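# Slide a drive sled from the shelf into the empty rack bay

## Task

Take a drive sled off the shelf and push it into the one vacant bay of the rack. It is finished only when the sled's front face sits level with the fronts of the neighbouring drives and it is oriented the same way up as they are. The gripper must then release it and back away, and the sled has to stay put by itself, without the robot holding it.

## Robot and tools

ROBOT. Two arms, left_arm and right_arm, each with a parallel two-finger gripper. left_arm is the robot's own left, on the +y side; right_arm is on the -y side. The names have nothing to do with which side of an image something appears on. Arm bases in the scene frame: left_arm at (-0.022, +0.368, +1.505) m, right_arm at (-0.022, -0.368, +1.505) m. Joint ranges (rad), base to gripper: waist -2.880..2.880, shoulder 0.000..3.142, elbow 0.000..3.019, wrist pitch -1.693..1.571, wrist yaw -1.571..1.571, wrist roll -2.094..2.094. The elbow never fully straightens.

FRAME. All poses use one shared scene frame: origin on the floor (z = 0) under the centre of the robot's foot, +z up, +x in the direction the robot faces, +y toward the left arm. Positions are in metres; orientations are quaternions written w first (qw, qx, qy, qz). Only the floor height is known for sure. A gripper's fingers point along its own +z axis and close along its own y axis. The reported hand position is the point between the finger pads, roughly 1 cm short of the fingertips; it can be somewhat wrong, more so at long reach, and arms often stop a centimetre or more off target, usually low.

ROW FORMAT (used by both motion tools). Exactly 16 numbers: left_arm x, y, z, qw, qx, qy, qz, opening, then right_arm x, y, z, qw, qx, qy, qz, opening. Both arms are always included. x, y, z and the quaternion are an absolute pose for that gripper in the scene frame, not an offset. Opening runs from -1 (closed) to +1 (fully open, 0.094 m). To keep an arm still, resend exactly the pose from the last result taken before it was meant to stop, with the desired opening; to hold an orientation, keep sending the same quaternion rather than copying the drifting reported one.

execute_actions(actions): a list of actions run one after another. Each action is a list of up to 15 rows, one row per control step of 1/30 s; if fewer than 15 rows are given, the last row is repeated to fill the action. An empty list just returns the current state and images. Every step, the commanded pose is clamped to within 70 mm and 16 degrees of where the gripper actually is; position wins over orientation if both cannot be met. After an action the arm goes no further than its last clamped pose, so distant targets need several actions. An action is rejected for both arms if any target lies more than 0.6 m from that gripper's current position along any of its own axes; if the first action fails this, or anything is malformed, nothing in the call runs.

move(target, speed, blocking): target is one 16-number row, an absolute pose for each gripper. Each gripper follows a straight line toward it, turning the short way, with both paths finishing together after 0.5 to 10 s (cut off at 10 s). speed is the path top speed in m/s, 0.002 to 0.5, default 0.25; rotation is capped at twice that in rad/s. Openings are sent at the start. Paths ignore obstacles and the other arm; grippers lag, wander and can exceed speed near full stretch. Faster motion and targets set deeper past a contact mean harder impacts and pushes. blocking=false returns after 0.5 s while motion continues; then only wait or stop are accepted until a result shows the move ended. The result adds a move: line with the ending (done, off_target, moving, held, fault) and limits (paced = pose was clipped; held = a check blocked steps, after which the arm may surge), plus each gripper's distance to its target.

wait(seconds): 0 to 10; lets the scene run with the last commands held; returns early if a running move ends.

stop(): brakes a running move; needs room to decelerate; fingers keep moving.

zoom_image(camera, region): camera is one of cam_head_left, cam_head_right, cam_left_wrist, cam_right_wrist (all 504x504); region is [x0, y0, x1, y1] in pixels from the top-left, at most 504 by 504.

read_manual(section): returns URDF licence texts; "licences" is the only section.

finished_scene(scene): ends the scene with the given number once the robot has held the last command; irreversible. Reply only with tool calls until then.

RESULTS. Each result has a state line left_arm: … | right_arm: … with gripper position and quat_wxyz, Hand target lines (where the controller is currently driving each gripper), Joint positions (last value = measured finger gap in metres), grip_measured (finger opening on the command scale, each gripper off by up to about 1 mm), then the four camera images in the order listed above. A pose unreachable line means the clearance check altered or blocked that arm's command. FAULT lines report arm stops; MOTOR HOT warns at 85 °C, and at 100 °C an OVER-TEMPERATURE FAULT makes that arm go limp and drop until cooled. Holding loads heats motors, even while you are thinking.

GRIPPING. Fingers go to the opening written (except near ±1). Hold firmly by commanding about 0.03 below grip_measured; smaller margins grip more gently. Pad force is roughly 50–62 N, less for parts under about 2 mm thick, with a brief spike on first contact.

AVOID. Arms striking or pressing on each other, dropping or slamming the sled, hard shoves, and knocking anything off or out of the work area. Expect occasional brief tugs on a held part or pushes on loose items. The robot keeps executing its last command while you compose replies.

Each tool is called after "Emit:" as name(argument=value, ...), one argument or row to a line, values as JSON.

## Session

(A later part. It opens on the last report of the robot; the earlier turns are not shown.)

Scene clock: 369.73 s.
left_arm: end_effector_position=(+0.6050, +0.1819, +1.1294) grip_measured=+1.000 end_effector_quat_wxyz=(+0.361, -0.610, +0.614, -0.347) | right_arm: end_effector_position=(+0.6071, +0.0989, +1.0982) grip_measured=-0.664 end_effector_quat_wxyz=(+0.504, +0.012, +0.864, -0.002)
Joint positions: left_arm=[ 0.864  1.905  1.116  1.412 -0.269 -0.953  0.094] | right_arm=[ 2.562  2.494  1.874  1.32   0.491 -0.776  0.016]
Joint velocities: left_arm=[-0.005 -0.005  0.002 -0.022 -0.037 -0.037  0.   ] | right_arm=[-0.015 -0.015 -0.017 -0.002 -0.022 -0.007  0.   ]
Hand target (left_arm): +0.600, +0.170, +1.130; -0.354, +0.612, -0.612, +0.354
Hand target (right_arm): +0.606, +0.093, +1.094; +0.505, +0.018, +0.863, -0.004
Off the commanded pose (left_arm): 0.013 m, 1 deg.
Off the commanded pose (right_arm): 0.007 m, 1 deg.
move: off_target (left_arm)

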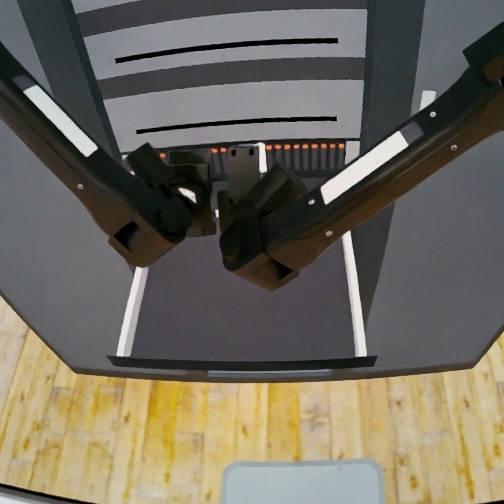

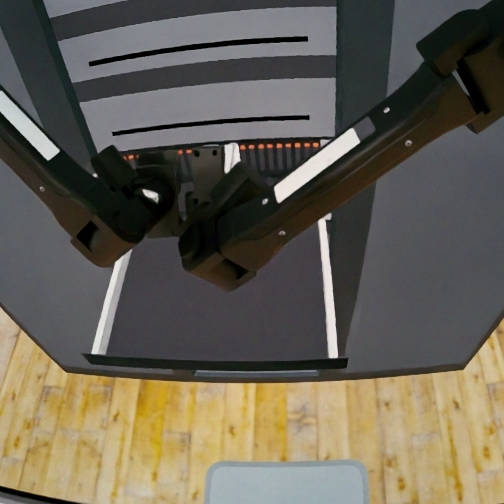

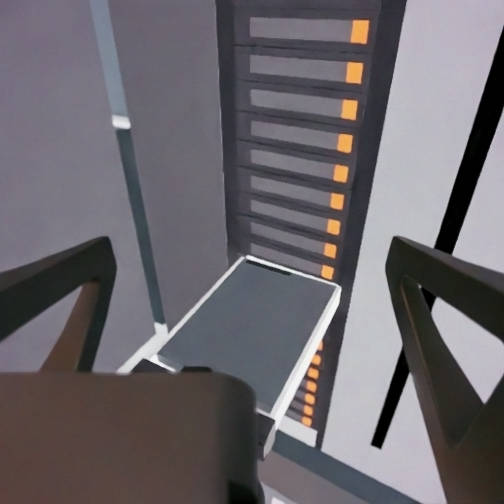

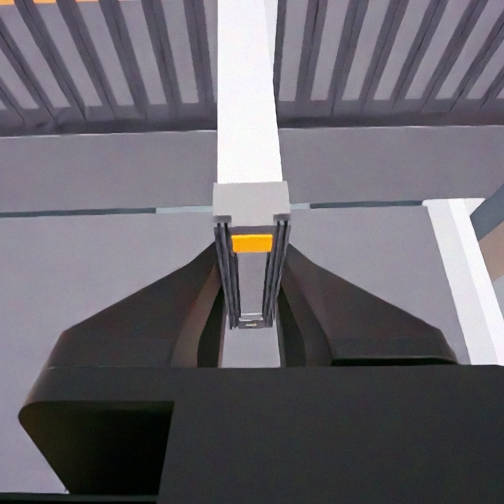

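Emit:
execute_actions(
  actions=[
    [[0.60,0.17,1.13,0.354,-0.612,0.612,-0.354,1, 0.606,0.088,1.091,0.505,0.018,0.863,-0.004,-0.71]],
    [[0.60,0.17,1.13,0.354,-0.612,0.612,-0.354,1, 0.606,0.088,1.091,0.505,0.018,0.863,-0.004,-0.71]],
  ],
)

Scene clock: 377.10 s.
left_arm: end_effector_position=(+0.6050, +0.1819, +1.1294) grip_measured=+1.000 end_effector_quat_wxyz=(+0.361, -0.610, +0.614, -0.347) | right_arm: end_effector_position=(+0.6021, +0.1001, +1.0966) grip_measured=-0.664 end_effector_quat_wxyz=(+0.501, +0.010, +0.865, +0.001)
Joint positions: left_arm=[ 0.864  1.905  1.116  1.412 -0.269 -0.953  0.094] | right_arm=[ 2.562  2.494  1.863  1.32   0.491 -0.771  0.016]
Joint velocities: left_arm=[-0.015  0.005  0.007  0.002 -0.007 -0.095  0.   ] | right_arm=[-0.015  0.015 -0.027  0.012 -0.022  0.022 -0.   ]
Hand target (left_arm): +0.600, +0.170, +1.130; -0.354, +0.612, -0.612, +0.354
Hand target (right_arm): +0.606, +0.088, +1.091; +0.505, +0.018, +0.863, -0.004
Off the commanded pose (left_arm): 0.013 m, 1 deg.
Off the commanded pose (right_arm): 0.014 m, 1 deg.

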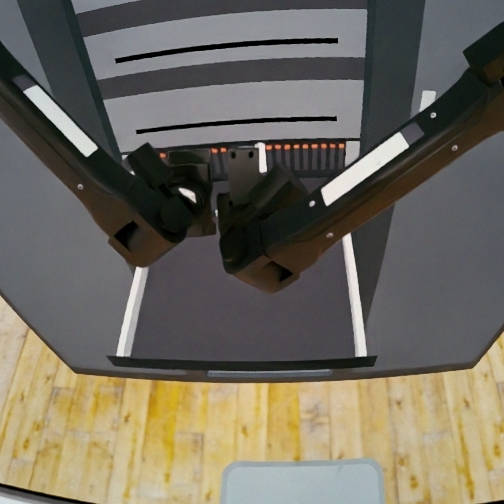

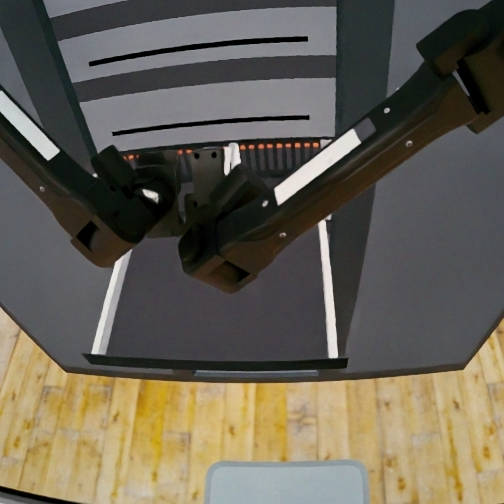

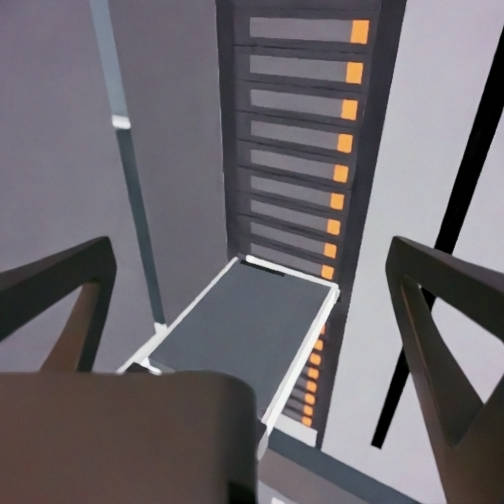

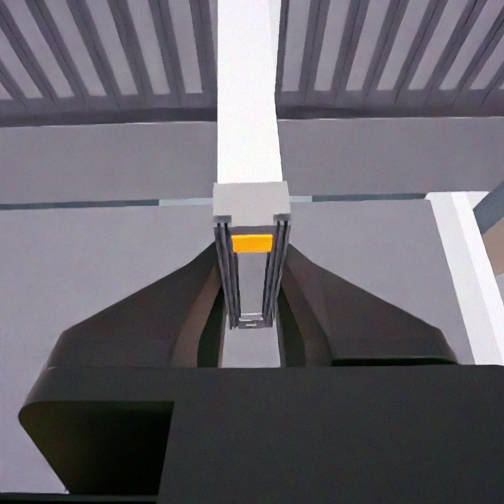

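Emit:
execute_actions(
  actions=[
    [[0.60,0.17,1.13,0.354,-0.612,0.612,-0.354,1, 0.608,0.084,1.089,0.505,0.018,0.863,-0.004,-0.71]],
    [[0.60,0.17,1.13,0.354,-0.612,0.612,-0.354,1, 0.608,0.084,1.089,0.505,0.018,0.863,-0.004,-0.71]],
  ],
)

Scene clock: 385.87 s.
left_arm: end_effector_position=(+0.6050, +0.1819, +1.1294) grip_measured=+1.000 end_effector_quat_wxyz=(+0.361, -0.610, +0.614, -0.347) | right_arm: end_effector_position=(+0.6023, +0.1006, +1.0971) grip_measured=-0.664 end_effector_quat_wxyz=(+0.503, +0.011, +0.864, +0.003)
Joint positions: left_arm=[ 0.864  1.905  1.116  1.412 -0.269 -0.953  0.094] | right_arm=[ 2.562  2.494  1.863  1.32   0.486 -0.767  0.016]
Joint velocities: left_arm=[ 0.005  0.005  0.002 -0.012 -0.066 -0.037  0.   ] | right_arm=[-0.005 -0.005 -0.027 -0.027 -0.022 -0.022 -0.003]
Hand target (left_arm): +0.600, +0.170, +1.130; -0.354, +0.612, -0.612, +0.354
Hand target (right_arm): +0.608, +0.084, +1.089; +0.505, +0.018, +0.863, -0.004
Off the commanded pose (left_arm): 0.013 m, 1 deg.
Off the commanded pose (right_arm): 0.019 m, 1 deg.

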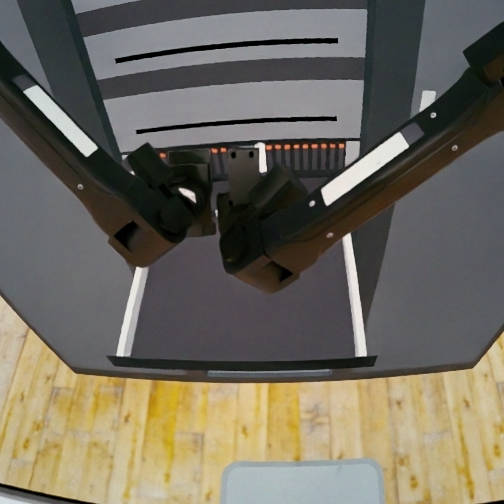

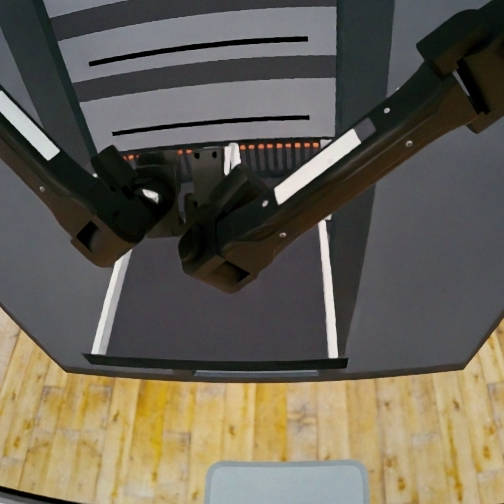

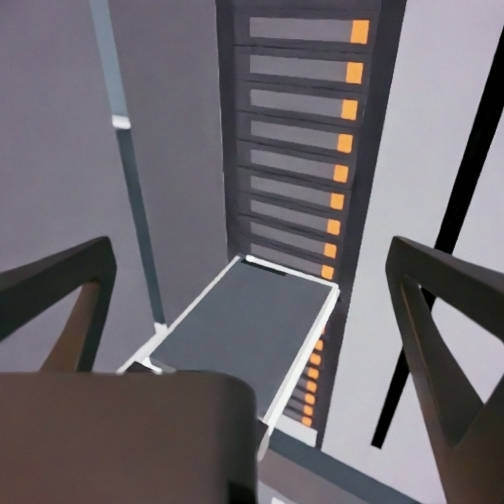

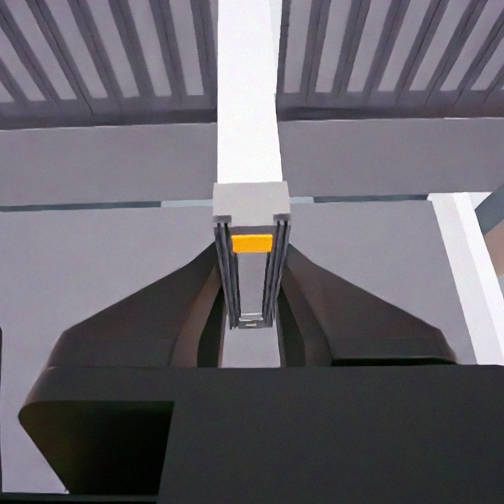

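Emit:
execute_actions(
  actions=[
    [[0.60,0.17,1.13,0.354,-0.612,0.612,-0.354,1, 0.608,0.080,1.087,0.505,0.018,0.863,-0.004,-0.71]],
    [[0.60,0.17,1.13,0.354,-0.612,0.612,-0.354,1, 0.608,0.077,1.085,0.505,0.018,0.863,-0.004,-0.71]],
  ],
)

Scene clock: 391.73 s.
left_arm: end_effector_position=(+0.6050, +0.1819, +1.1294) grip_measured=+1.000 end_effector_quat_wxyz=(+0.361, -0.610, +0.614, -0.347) | right_arm: end_effector_position=(+0.5964, +0.0988, +1.0919) grip_measured=-0.664 end_effector_quat_wxyz=(+0.500, +0.007, +0.866, +0.007)
Joint positions: left_arm=[ 0.864  1.905  1.116  1.412 -0.269 -0.953  0.094] | right_arm=[ 2.555  2.492  1.846  1.32   0.478 -0.759  0.016]
Joint velocities: left_arm=[ 0.005  0.005  0.007 -0.017  0.022  0.037  0.   ] | right_arm=[-0.024 -0.015 -0.002  0.002 -0.007 -0.066 -0.001]
Hand target (left_arm): +0.600, +0.170, +1.130; -0.354, +0.612, -0.612, +0.354
Hand target (right_arm): +0.608, +0.077, +1.085; +0.505, +0.018, +0.863, -0.004
Off the commanded pose (left_arm): 0.013 m, 1 deg.
Off the commanded pose (right_arm): 0.026 m, 2 deg.

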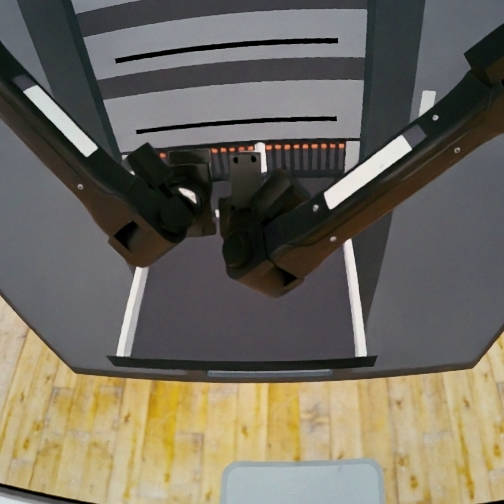

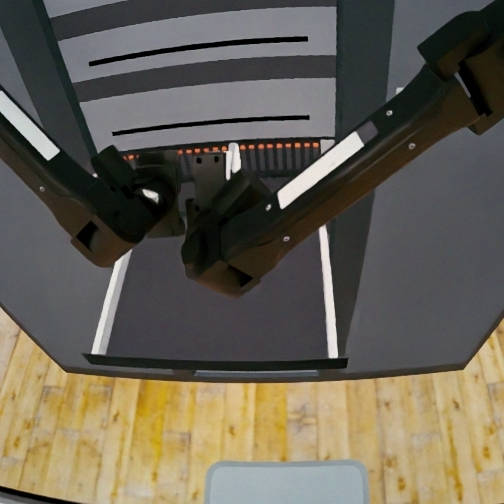

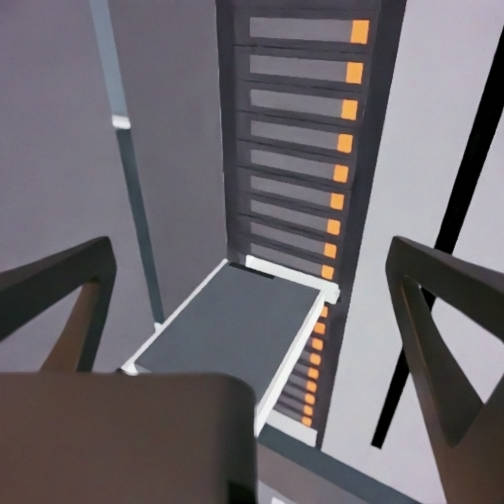

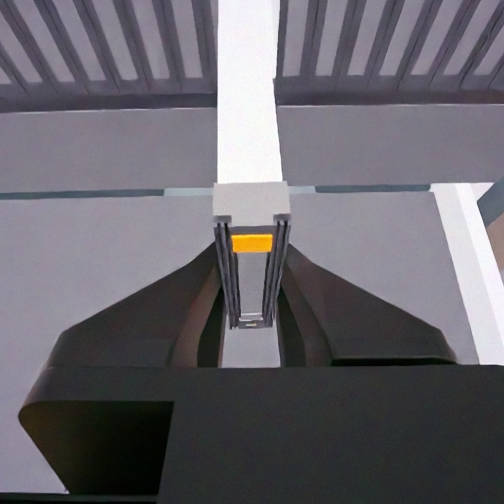

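Emit:
execute_actions(
  actions=[
    [[0.60,0.17,1.13,0.354,-0.612,0.612,-0.354,1, 0.612,0.076,1.086,0.505,0.02,0.863,-0.008,-0.71]],
    [[0.60,0.17,1.13,0.354,-0.612,0.612,-0.354,1, 0.616,0.074,1.086,0.505,0.02,0.863,-0.008,-0.71]],
  ],
)

Scene clock: 400.83 s.
left_arm: end_effector_position=(+0.6050, +0.1819, +1.1294) grip_measured=+1.000 end_effector_quat_wxyz=(+0.361, -0.610, +0.614, -0.347) | right_arm: end_effector_position=(+0.5986, +0.0975, +1.0930) grip_measured=-0.664 end_effector_quat_wxyz=(+0.500, +0.009, +0.866, +0.006)
Joint positions: left_arm=[ 0.864  1.905  1.116  1.412 -0.269 -0.953  0.094] | right_arm=[ 2.555  2.489  1.846  1.32   0.479 -0.759  0.016]
Joint velocities: left_arm=[-0.005 -0.024 -0.017 -0.012  0.007  0.037  0.   ] | right_arm=[-0.024  0.005  0.002  0.002  0.007 -0.007 -0.   ]
Hand target (left_arm): +0.600, +0.170, +1.130; -0.354, +0.612, -0.612, +0.354
Hand target (right_arm): +0.616, +0.074, +1.086; +0.505, +0.020, +0.863, -0.008
Off the commanded pose (left_arm): 0.013 m, 1 deg.
Off the commanded pose (right_arm): 0.030 m, 2 deg.

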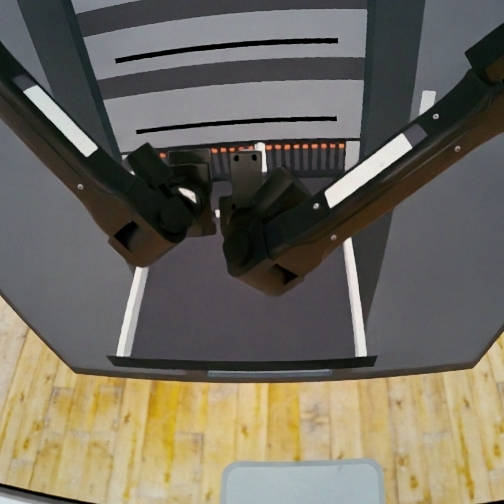

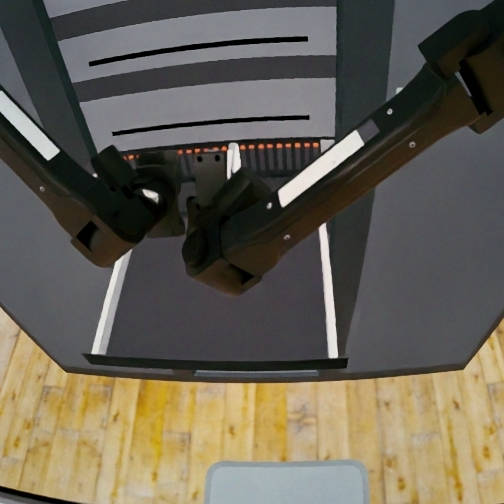

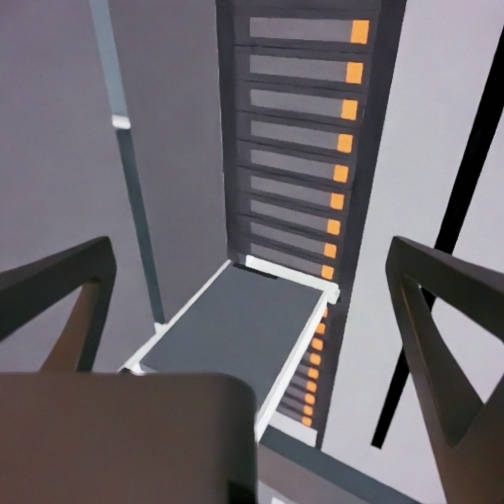

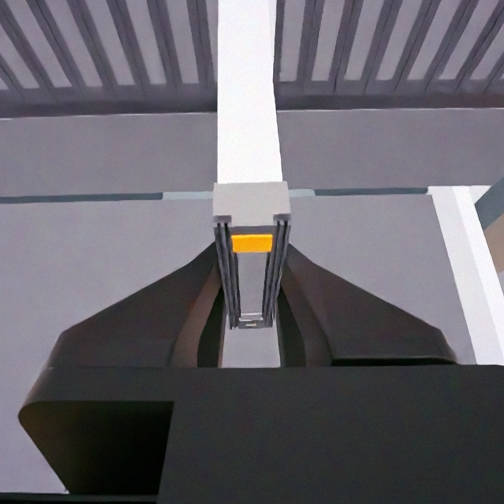

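Emit:
execute_actions(
  actions=[
    [[0.60,0.17,1.13,0.354,-0.612,0.612,-0.354,1, 0.618,0.072,1.086,0.505,0.02,0.863,-0.008,-0.71]],
    [[0.60,0.17,1.13,0.354,-0.612,0.612,-0.354,1, 0.620,0.070,1.086,0.505,0.02,0.863,-0.008,-0.71]],
  ],
)

Emit:
zoom_image(
  camera="cam_left_wrist",
  region=[180, 200, 380, 400],
)

Emit:
zoom_image(
  camera="cam_right_wrist",
  region=[120, 0, 380, 200],
)

Scene clock: 408.00 s.
left_arm: end_effector_position=(+0.6050, +0.1819, +1.1294) grip_measured=+1.000 end_effector_quat_wxyz=(+0.361, -0.610, +0.614, -0.347) | right_arm: end_effector_position=(+0.6053, +0.0920, +1.0945) grip_measured=-0.664 end_effector_quat_wxyz=(+0.503, +0.012, +0.864, +0.003)
Joint positions: left_arm=[ 0.864  1.905  1.116  1.412 -0.269 -0.953  0.094] | right_arm=[ 2.552  2.479  1.846  1.32   0.479 -0.759  0.016]
Joint velocities: left_arm=[-0.005 -0.005  0.007  0.002  0.022 -0.007  0.   ] | right_arm=[-0.005  0.024 -0.002 -0.002 -0.007 -0.007 -0.   ]
Hand target (left_arm): +0.600, +0.170, +1.130; -0.354, +0.612, -0.612, +0.354
Hand target (right_arm): +0.620, +0.070, +1.086; +0.505, +0.020, +0.863, -0.008
Off the commanded pose (left_arm): 0.013 m, 1 deg.
Off the commanded pose (right_arm): 0.028 m, 2 deg.

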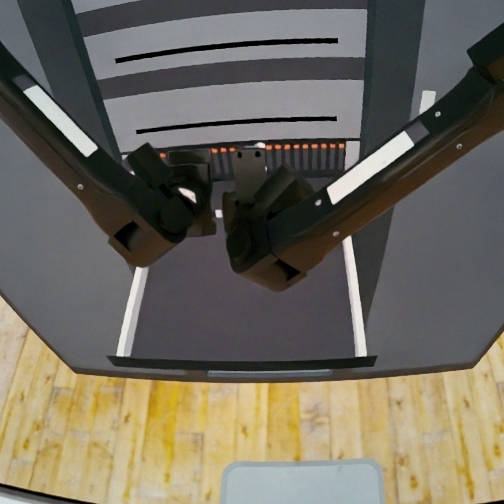

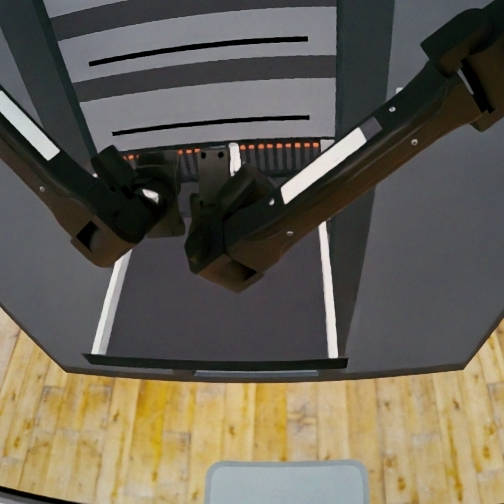

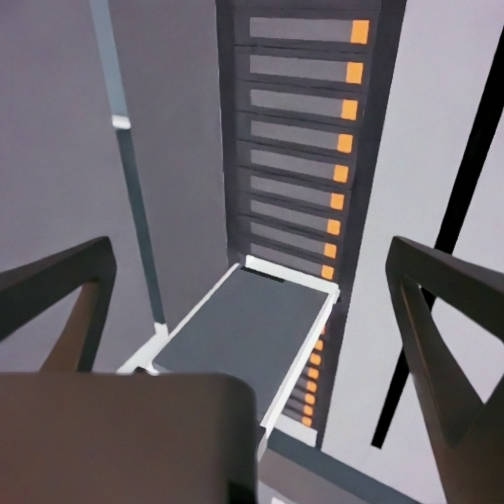

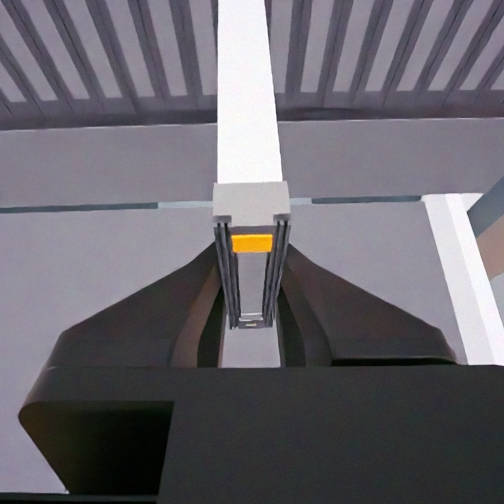

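Region (180, 200, 380, 400) of cam_left_wrist's 504x504 image, scaled by 2.520, with more detail than that image has.

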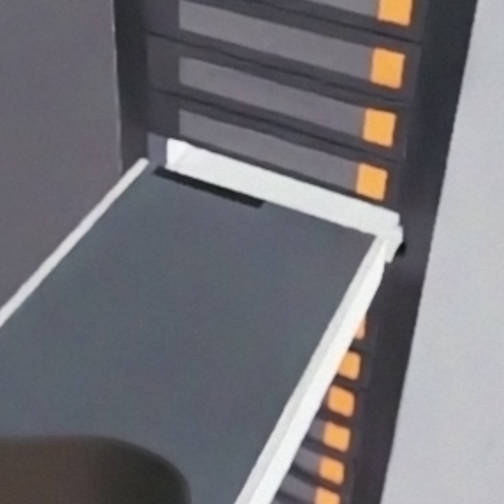

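Region (120, 0, 380, 200) of cam_right_wrist's 504x504 image, scaled by 1.938, with more detail than that image has; it fills the top 388 rows of this view, and the rest is white.

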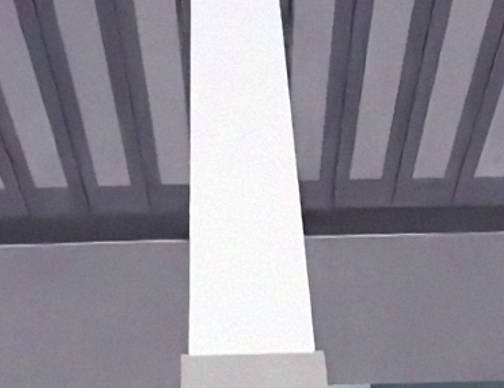

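Emit:
execute_actions(
  actions=[
    [[0.60,0.17,1.13,0.354,-0.612,0.612,-0.354,1, 0.614,0.0745,1.083,0.505,0.02,0.863,-0.008,-0.71]],
    [[0.60,0.17,1.13,0.354,-0.612,0.612,-0.354,1, 0.608,0.079,1.080,0.505,0.02,0.863,-0.008,-0.71]],
  ],
)

Scene clock: 425.30 s.
left_arm: end_effector_position=(+0.6050, +0.1819, +1.1294) grip_measured=+1.000 end_effector_quat_wxyz=(+0.361, -0.610, +0.614, -0.347) | right_arm: end_effector_position=(+0.6079, +0.0914, +1.0953) grip_measured=-0.664 end_effector_quat_wxyz=(+0.504, +0.014, +0.863, +0.002)
Joint positions: left_arm=[ 0.864  1.905  1.116  1.412 -0.269 -0.953  0.094] | right_arm=[ 2.552  2.479  1.852  1.32   0.479 -0.759  0.016]
Joint velocities: left_arm=[-0.005 -0.005  0.027 -0.017 -0.022  0.007  0.   ] | right_arm=[-0.005  0.005  0.002  0.007  0.051  0.022 -0.001]
Hand target (left_arm): +0.600, +0.170, +1.130; -0.354, +0.612, -0.612, +0.354
Hand target (right_arm): +0.608, +0.079, +1.080; +0.505, +0.020, +0.863, -0.008
Off the commanded pose (left_arm): 0.013 m, 1 deg.
Off the commanded pose (right_arm): 0.020 m, 1 deg.

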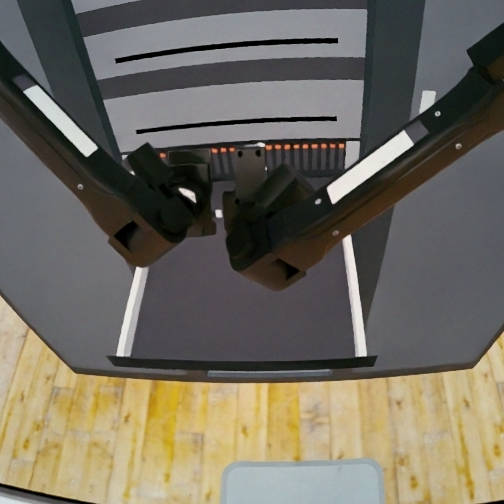

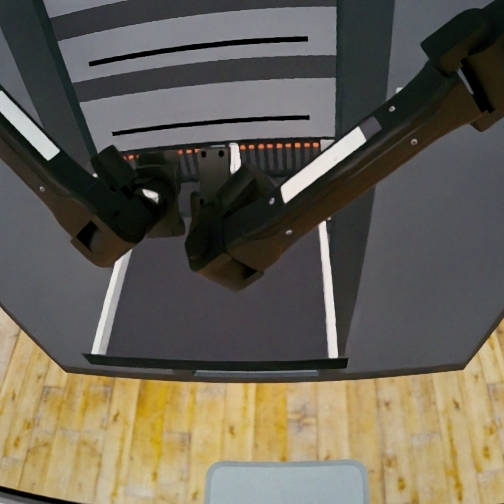

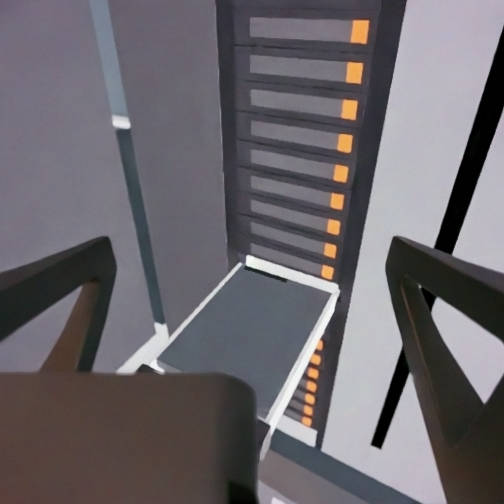

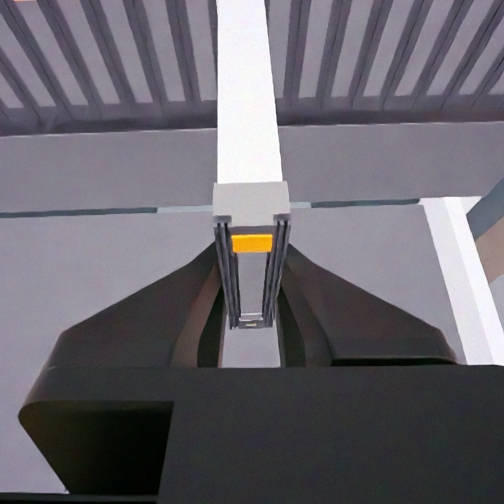

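Emit:
execute_actions(
  actions=[
    [[0.60,0.17,1.13,0.354,-0.612,0.612,-0.354,1, 0.604,0.082,1.078,0.505,0.02,0.863,-0.008,-0.71]],
    [[0.60,0.17,1.13,0.354,-0.612,0.612,-0.354,1, 0.601,0.084,1.0765,0.505,0.02,0.863,-0.008,-0.71]],
  ],
)

Scene clock: 430.90 s.
left_arm: end_effector_position=(+0.6050, +0.1819, +1.1294) grip_measured=+1.000 end_effector_quat_wxyz=(+0.361, -0.610, +0.614, -0.347) | right_arm: end_effector_position=(+0.6022, +0.0961, +1.0908) grip_measured=-0.664 end_effector_quat_wxyz=(+0.503, +0.012, +0.864, +0.002)
Joint positions: left_arm=[ 0.864  1.905  1.116  1.412 -0.269 -0.953  0.094] | right_arm=[ 2.552  2.496  1.865  1.32   0.479 -0.759  0.016]
Joint velocities: left_arm=[-0.005  0.005 -0.012 -0.007 -0.066 -0.022  0.   ] | right_arm=[ 0.005  0.005 -0.007  0.022  0.037  0.051 -0.002]
Hand target (left_arm): +0.600, +0.170, +1.130; -0.354, +0.612, -0.612, +0.354
Hand target (right_arm): +0.601, +0.084, +1.077; +0.505, +0.020, +0.863, -0.008
Off the commanded pose (left_arm): 0.013 m, 1 deg.
Off the commanded pose (right_arm): 0.019 m, 2 deg.

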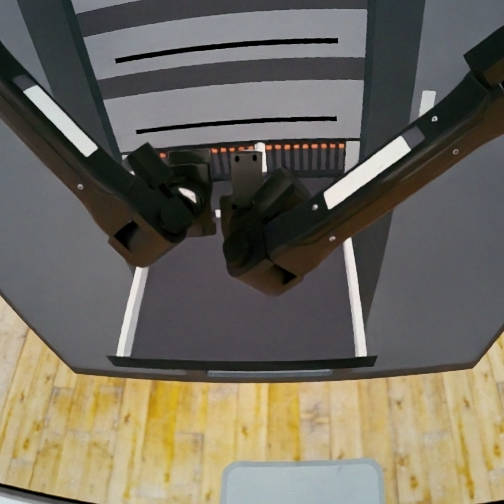

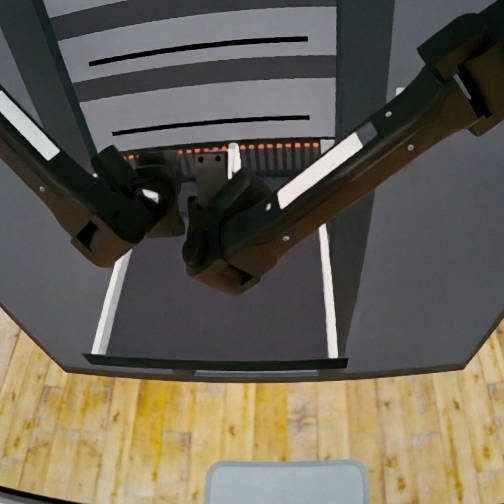

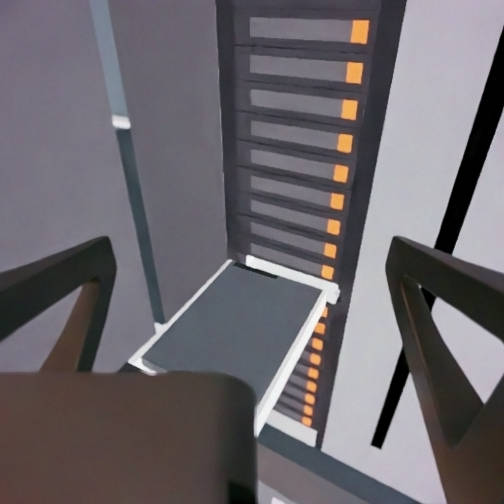

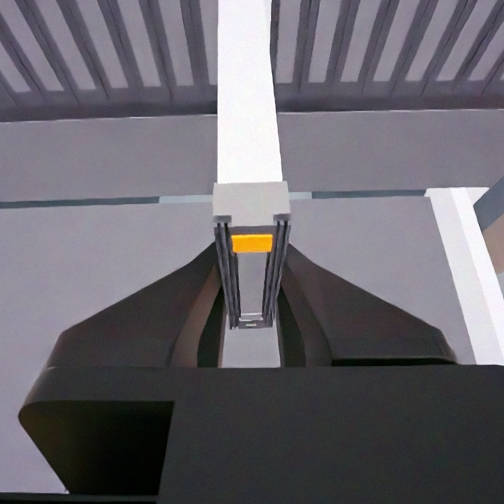

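Emit:
execute_actions(
  actions=[
    [[0.60,0.17,1.13,0.354,-0.612,0.612,-0.354,1, 0.605,0.083,1.0775,0.505,0.02,0.863,-0.008,-0.71]],
    [[0.60,0.17,1.13,0.354,-0.612,0.612,-0.354,1, 0.609,0.082,1.0785,0.505,0.02,0.863,-0.008,-0.71]],
    [[0.60,0.17,1.13,0.354,-0.612,0.612,-0.354,1, 0.613,0.081,1.0795,0.505,0.02,0.863,-0.008,-0.71]],
  ],
)

Emit:
zoom_image(
  camera="cam_left_wrist",
  region=[180, 200, 380, 400],
)

Emit:
zoom_image(
  camera="cam_right_wrist",
  region=[120, 0, 380, 200],
)

Scene clock: 443.43 s.
left_arm: end_effector_position=(+0.6050, +0.1819, +1.1294) grip_measured=+1.000 end_effector_quat_wxyz=(+0.361, -0.610, +0.614, -0.347) | right_arm: end_effector_position=(+0.6052, +0.0954, +1.0917) grip_measured=-0.664 end_effector_quat_wxyz=(+0.505, +0.015, +0.863, +0.001)
Joint positions: left_arm=[ 0.864  1.905  1.116  1.412 -0.269 -0.953  0.094] | right_arm=[ 2.552  2.496  1.871  1.32   0.479 -0.759  0.016]
Joint velocities: left_arm=[ 0.005 -0.015 -0.007 -0.012 -0.022 -0.007  0.   ] | right_arm=[-0.024 -0.005 -0.002  0.007  0.007  0.066  0.   ]
Hand target (left_arm): +0.600, +0.170, +1.130; -0.354, +0.612, -0.612, +0.354
Hand target (right_arm): +0.613, +0.081, +1.080; +0.505, +0.020, +0.863, -0.008
Off the commanded pose (left_arm): 0.013 m, 1 deg.
Off the commanded pose (right_arm): 0.020 m, 1 deg.

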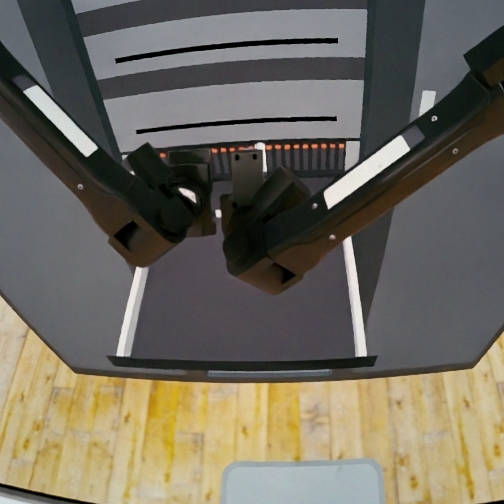

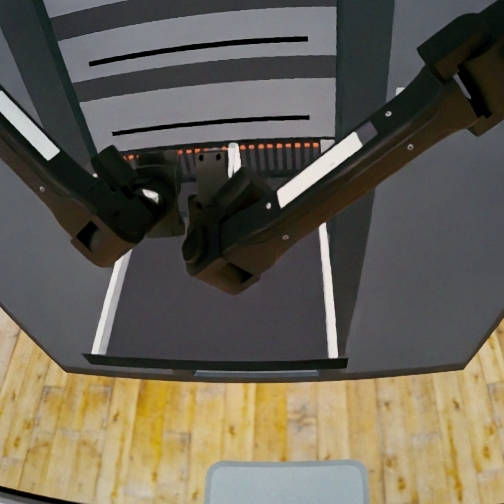

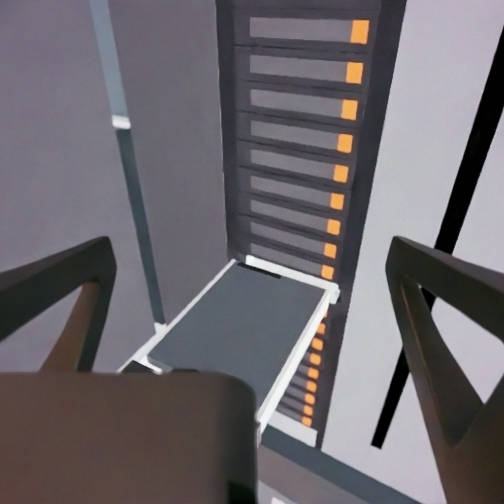

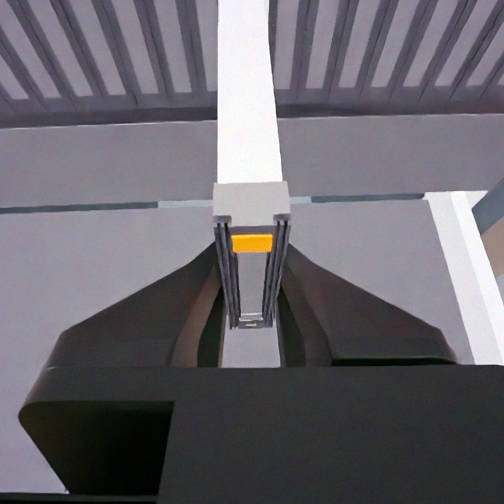

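Region (180, 200, 380, 400) of cam_left_wrist's 504x504 image, scaled by 2.520, with more detail than that image has.

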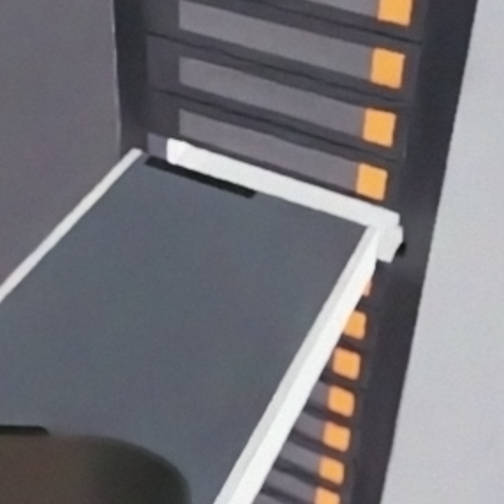

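Region (120, 0, 380, 200) of cam_right_wrist's 504x504 image, scaled by 1.938, with more detail than that image has; it fills the top 388 rows of this view, and the rest is white.

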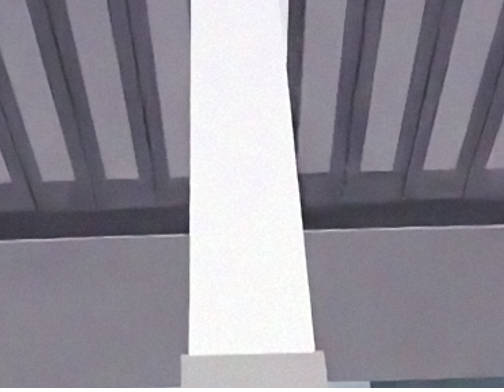

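Emit:
execute_actions(
  actions=[
    [[0.60,0.17,1.13,0.354,-0.612,0.612,-0.354,1, 0.617,0.081,1.0795,0.505,0.02,0.863,-0.008,-0.71]],
    [[0.60,0.17,1.13,0.354,-0.612,0.612,-0.354,1, 0.621,0.081,1.0795,0.505,0.02,0.863,-0.008,-0.71]],
  ],
)

Emit:
zoom_image(
  camera="cam_left_wrist",
  region=[180, 200, 380, 400],
)

Emit:
zoom_image(
  camera="cam_right_wrist",
  region=[120, 0, 380, 200],
)

Scene clock: 455.33 s.
left_arm: end_effector_position=(+0.6050, +0.1819, +1.1294) grip_measured=+1.000 end_effector_quat_wxyz=(+0.361, -0.610, +0.614, -0.347) | right_arm: end_effector_position=(+0.6117, +0.0962, +1.0918) grip_measured=-0.664 end_effector_quat_wxyz=(+0.505, +0.015, +0.863, +0.001)
Joint positions: left_arm=[ 0.864  1.905  1.116  1.412 -0.269 -0.953  0.094] | right_arm=[ 2.552  2.496  1.888  1.303  0.479 -0.759  0.016]
Joint velocities: left_arm=[ 0.015 -0.015 -0.017 -0.007  0.037  0.022  0.   ] | right_arm=[ 0.005 -0.015 -0.002 -0.012 -0.037 -0.007  0.   ]
Hand target (left_arm): +0.600, +0.170, +1.130; -0.354, +0.612, -0.612, +0.354
Hand target (right_arm): +0.621, +0.081, +1.080; +0.505, +0.020, +0.863, -0.008
Off the commanded pose (left_arm): 0.013 m, 1 deg.
Off the commanded pose (right_arm): 0.022 m, 1 deg.

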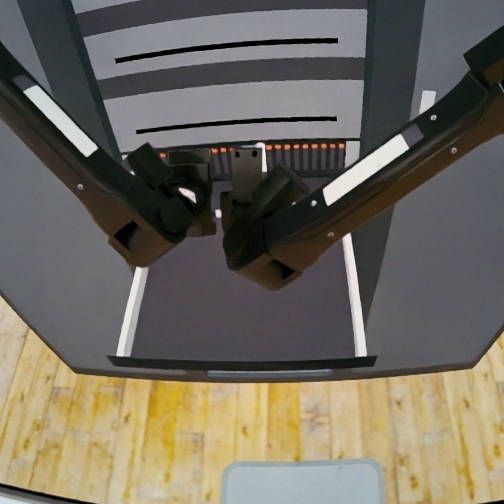

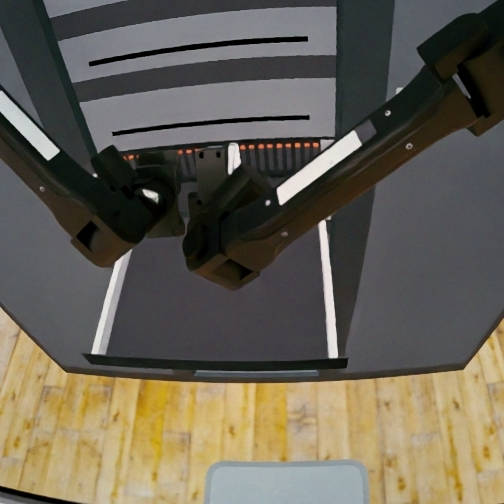

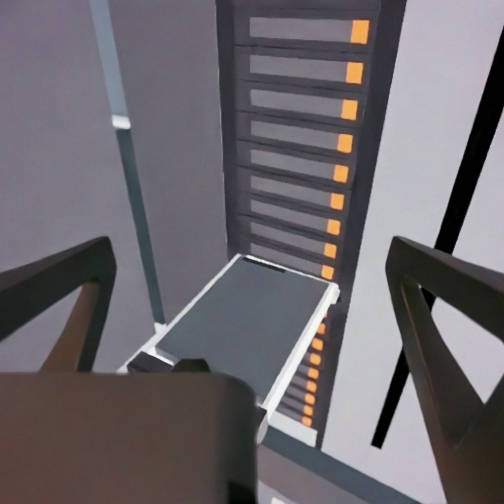

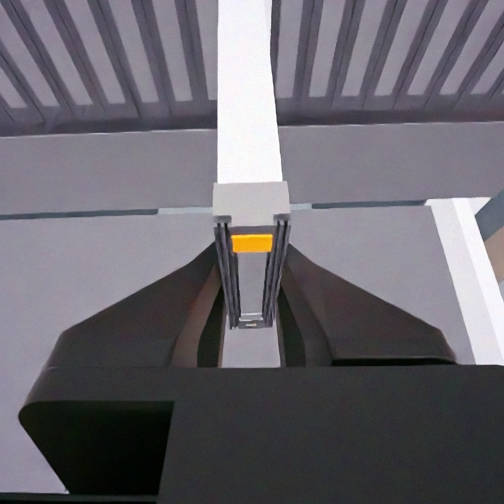

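Region (180, 200, 380, 400) of cam_left_wrist's 504x504 image, scaled by 2.520, with more detail than that image has.

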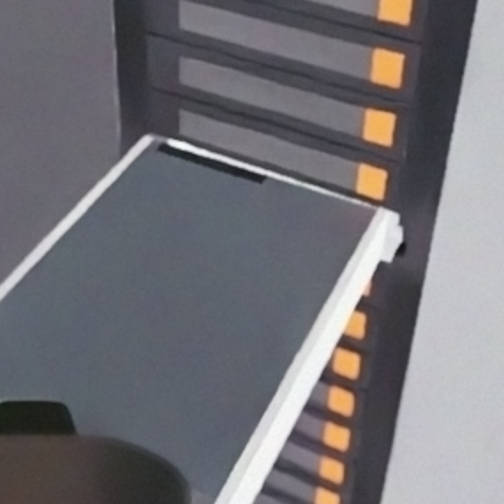

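Region (120, 0, 380, 200) of cam_right_wrist's 504x504 image, scaled by 1.938, with more detail than that image has; it fills the top 388 rows of this view, and the rest is white.

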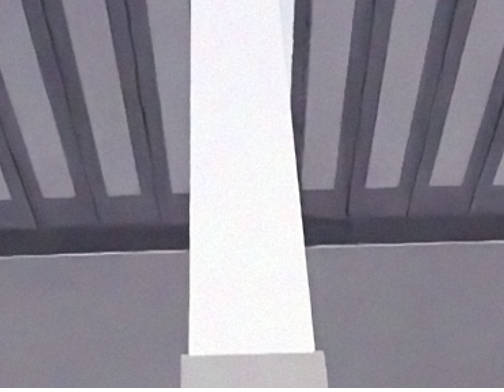

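Emit:
execute_actions(
  actions=[
    [[0.60,0.17,1.13,0.354,-0.612,0.612,-0.354,1, 0.619,0.078,1.082,0.505,0.02,0.863,-0.008,-0.71]],
    [[0.60,0.17,1.13,0.354,-0.612,0.612,-0.354,1, 0.619,0.075,1.084,0.505,0.02,0.863,-0.008,-0.71]],
  ],
)

Scene clock: 464.00 s.
left_arm: end_effector_position=(+0.6050, +0.1819, +1.1294) grip_measured=+1.000 end_effector_quat_wxyz=(+0.361, -0.610, +0.614, -0.347) | right_arm: end_effector_position=(+0.6064, +0.0969, +1.0907) grip_measured=-0.664 end_effector_quat_wxyz=(+0.501, +0.010, +0.865, +0.003)
Joint positions: left_arm=[ 0.864  1.905  1.116  1.412 -0.269 -0.953  0.094] | right_arm=[ 2.552  2.493  1.872  1.303  0.479 -0.759  0.016]
Joint velocities: left_arm=[-0.015 -0.005 -0.007 -0.012 -0.022  0.022  0.   ] | right_arm=[ 0.005 -0.005 -0.012 -0.017 -0.022  0.037 -0.   ]
Hand target (left_arm): +0.600, +0.170, +1.130; -0.354, +0.612, -0.612, +0.354
Hand target (right_arm): +0.619, +0.075, +1.084; +0.505, +0.020, +0.863, -0.008
Off the commanded pose (left_arm): 0.013 m, 1 deg.
Off the commanded pose (right_arm): 0.026 m, 2 deg.

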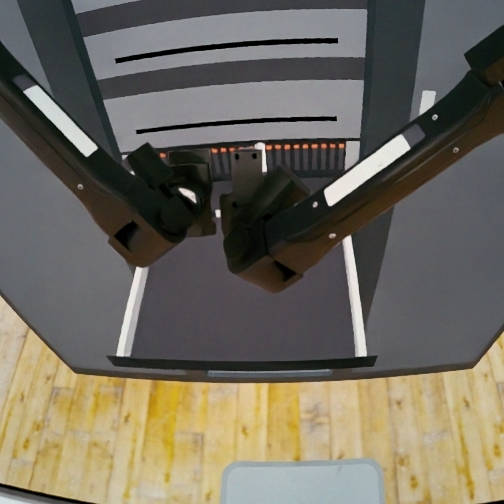

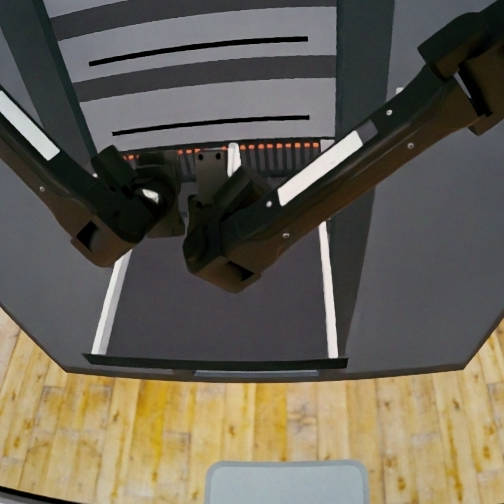

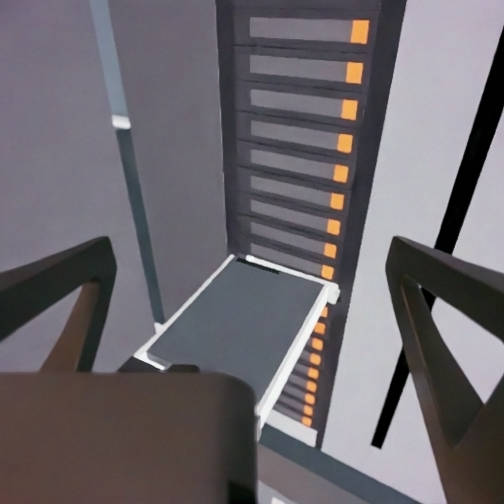

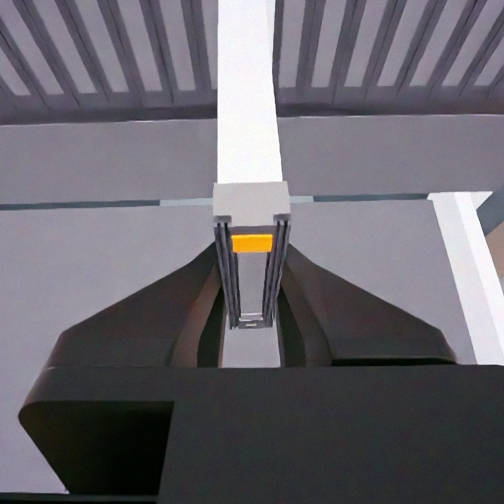

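Emit:
execute_actions(
  actions=[
    [[0.60,0.17,1.13,0.354,-0.612,0.612,-0.354,1, 0.622,0.0735,1.085,0.505,0.02,0.863,-0.008,-0.71]],
    [[0.60,0.17,1.13,0.354,-0.612,0.612,-0.354,1, 0.625,0.072,1.086,0.505,0.02,0.863,-0.008,-0.71]],
  ],
)

Scene clock: 469.73 s.
left_arm: end_effector_position=(+0.6050, +0.1819, +1.1294) grip_measured=+1.000 end_effector_quat_wxyz=(+0.361, -0.610, +0.614, -0.347) | right_arm: end_effector_position=(+0.6123, +0.0934, +1.0942) grip_measured=-0.664 end_effector_quat_wxyz=(+0.503, +0.013, +0.864, +0.002)
Joint positions: left_arm=[ 0.864  1.905  1.116  1.412 -0.269 -0.953  0.094] | right_arm=[ 2.552  2.482  1.869  1.303  0.479 -0.759  0.016]
Joint velocities: left_arm=[-0.005 -0.015 -0.002 -0.002  0.037 -0.007  0.   ] | right_arm=[-0.015 -0.005  0.002 -0.007 -0.081 -0.007  0.001]
Hand target (left_arm): +0.600, +0.170, +1.130; -0.354, +0.612, -0.612, +0.354
Hand target (right_arm): +0.625, +0.072, +1.086; +0.505, +0.020, +0.863, -0.008
Off the commanded pose (left_arm): 0.013 m, 1 deg.
Off the commanded pose (right_arm): 0.026 m, 1 deg.

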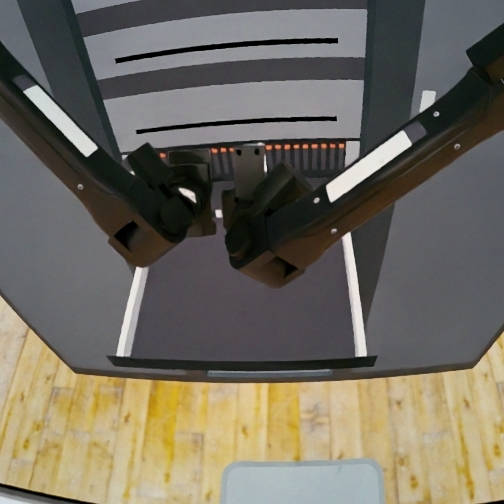

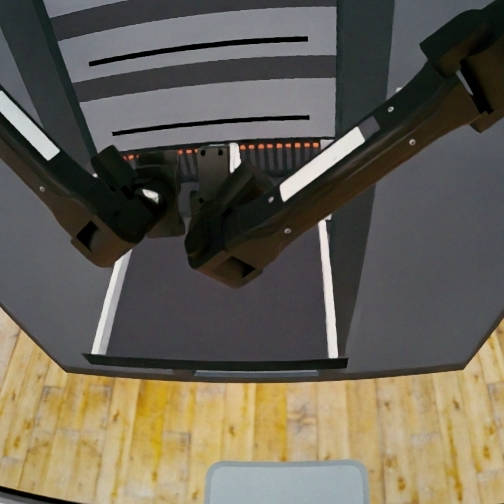

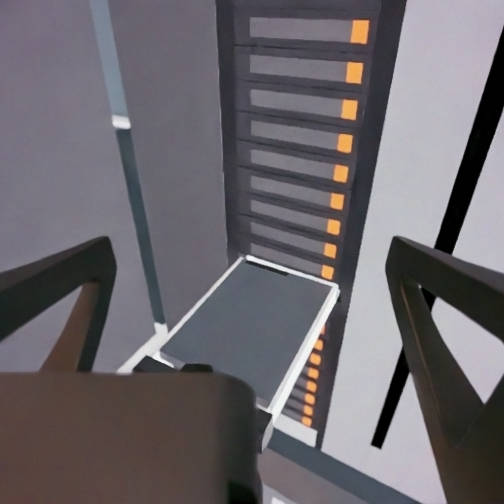

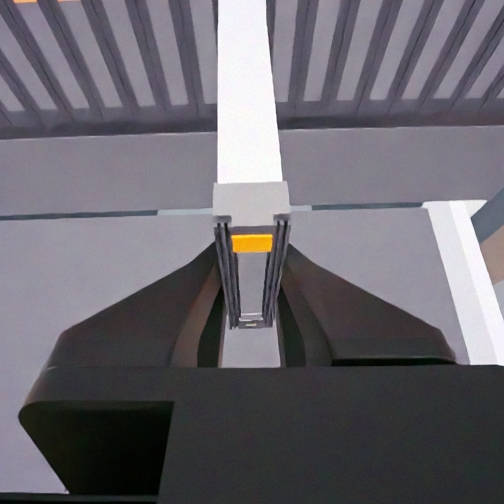

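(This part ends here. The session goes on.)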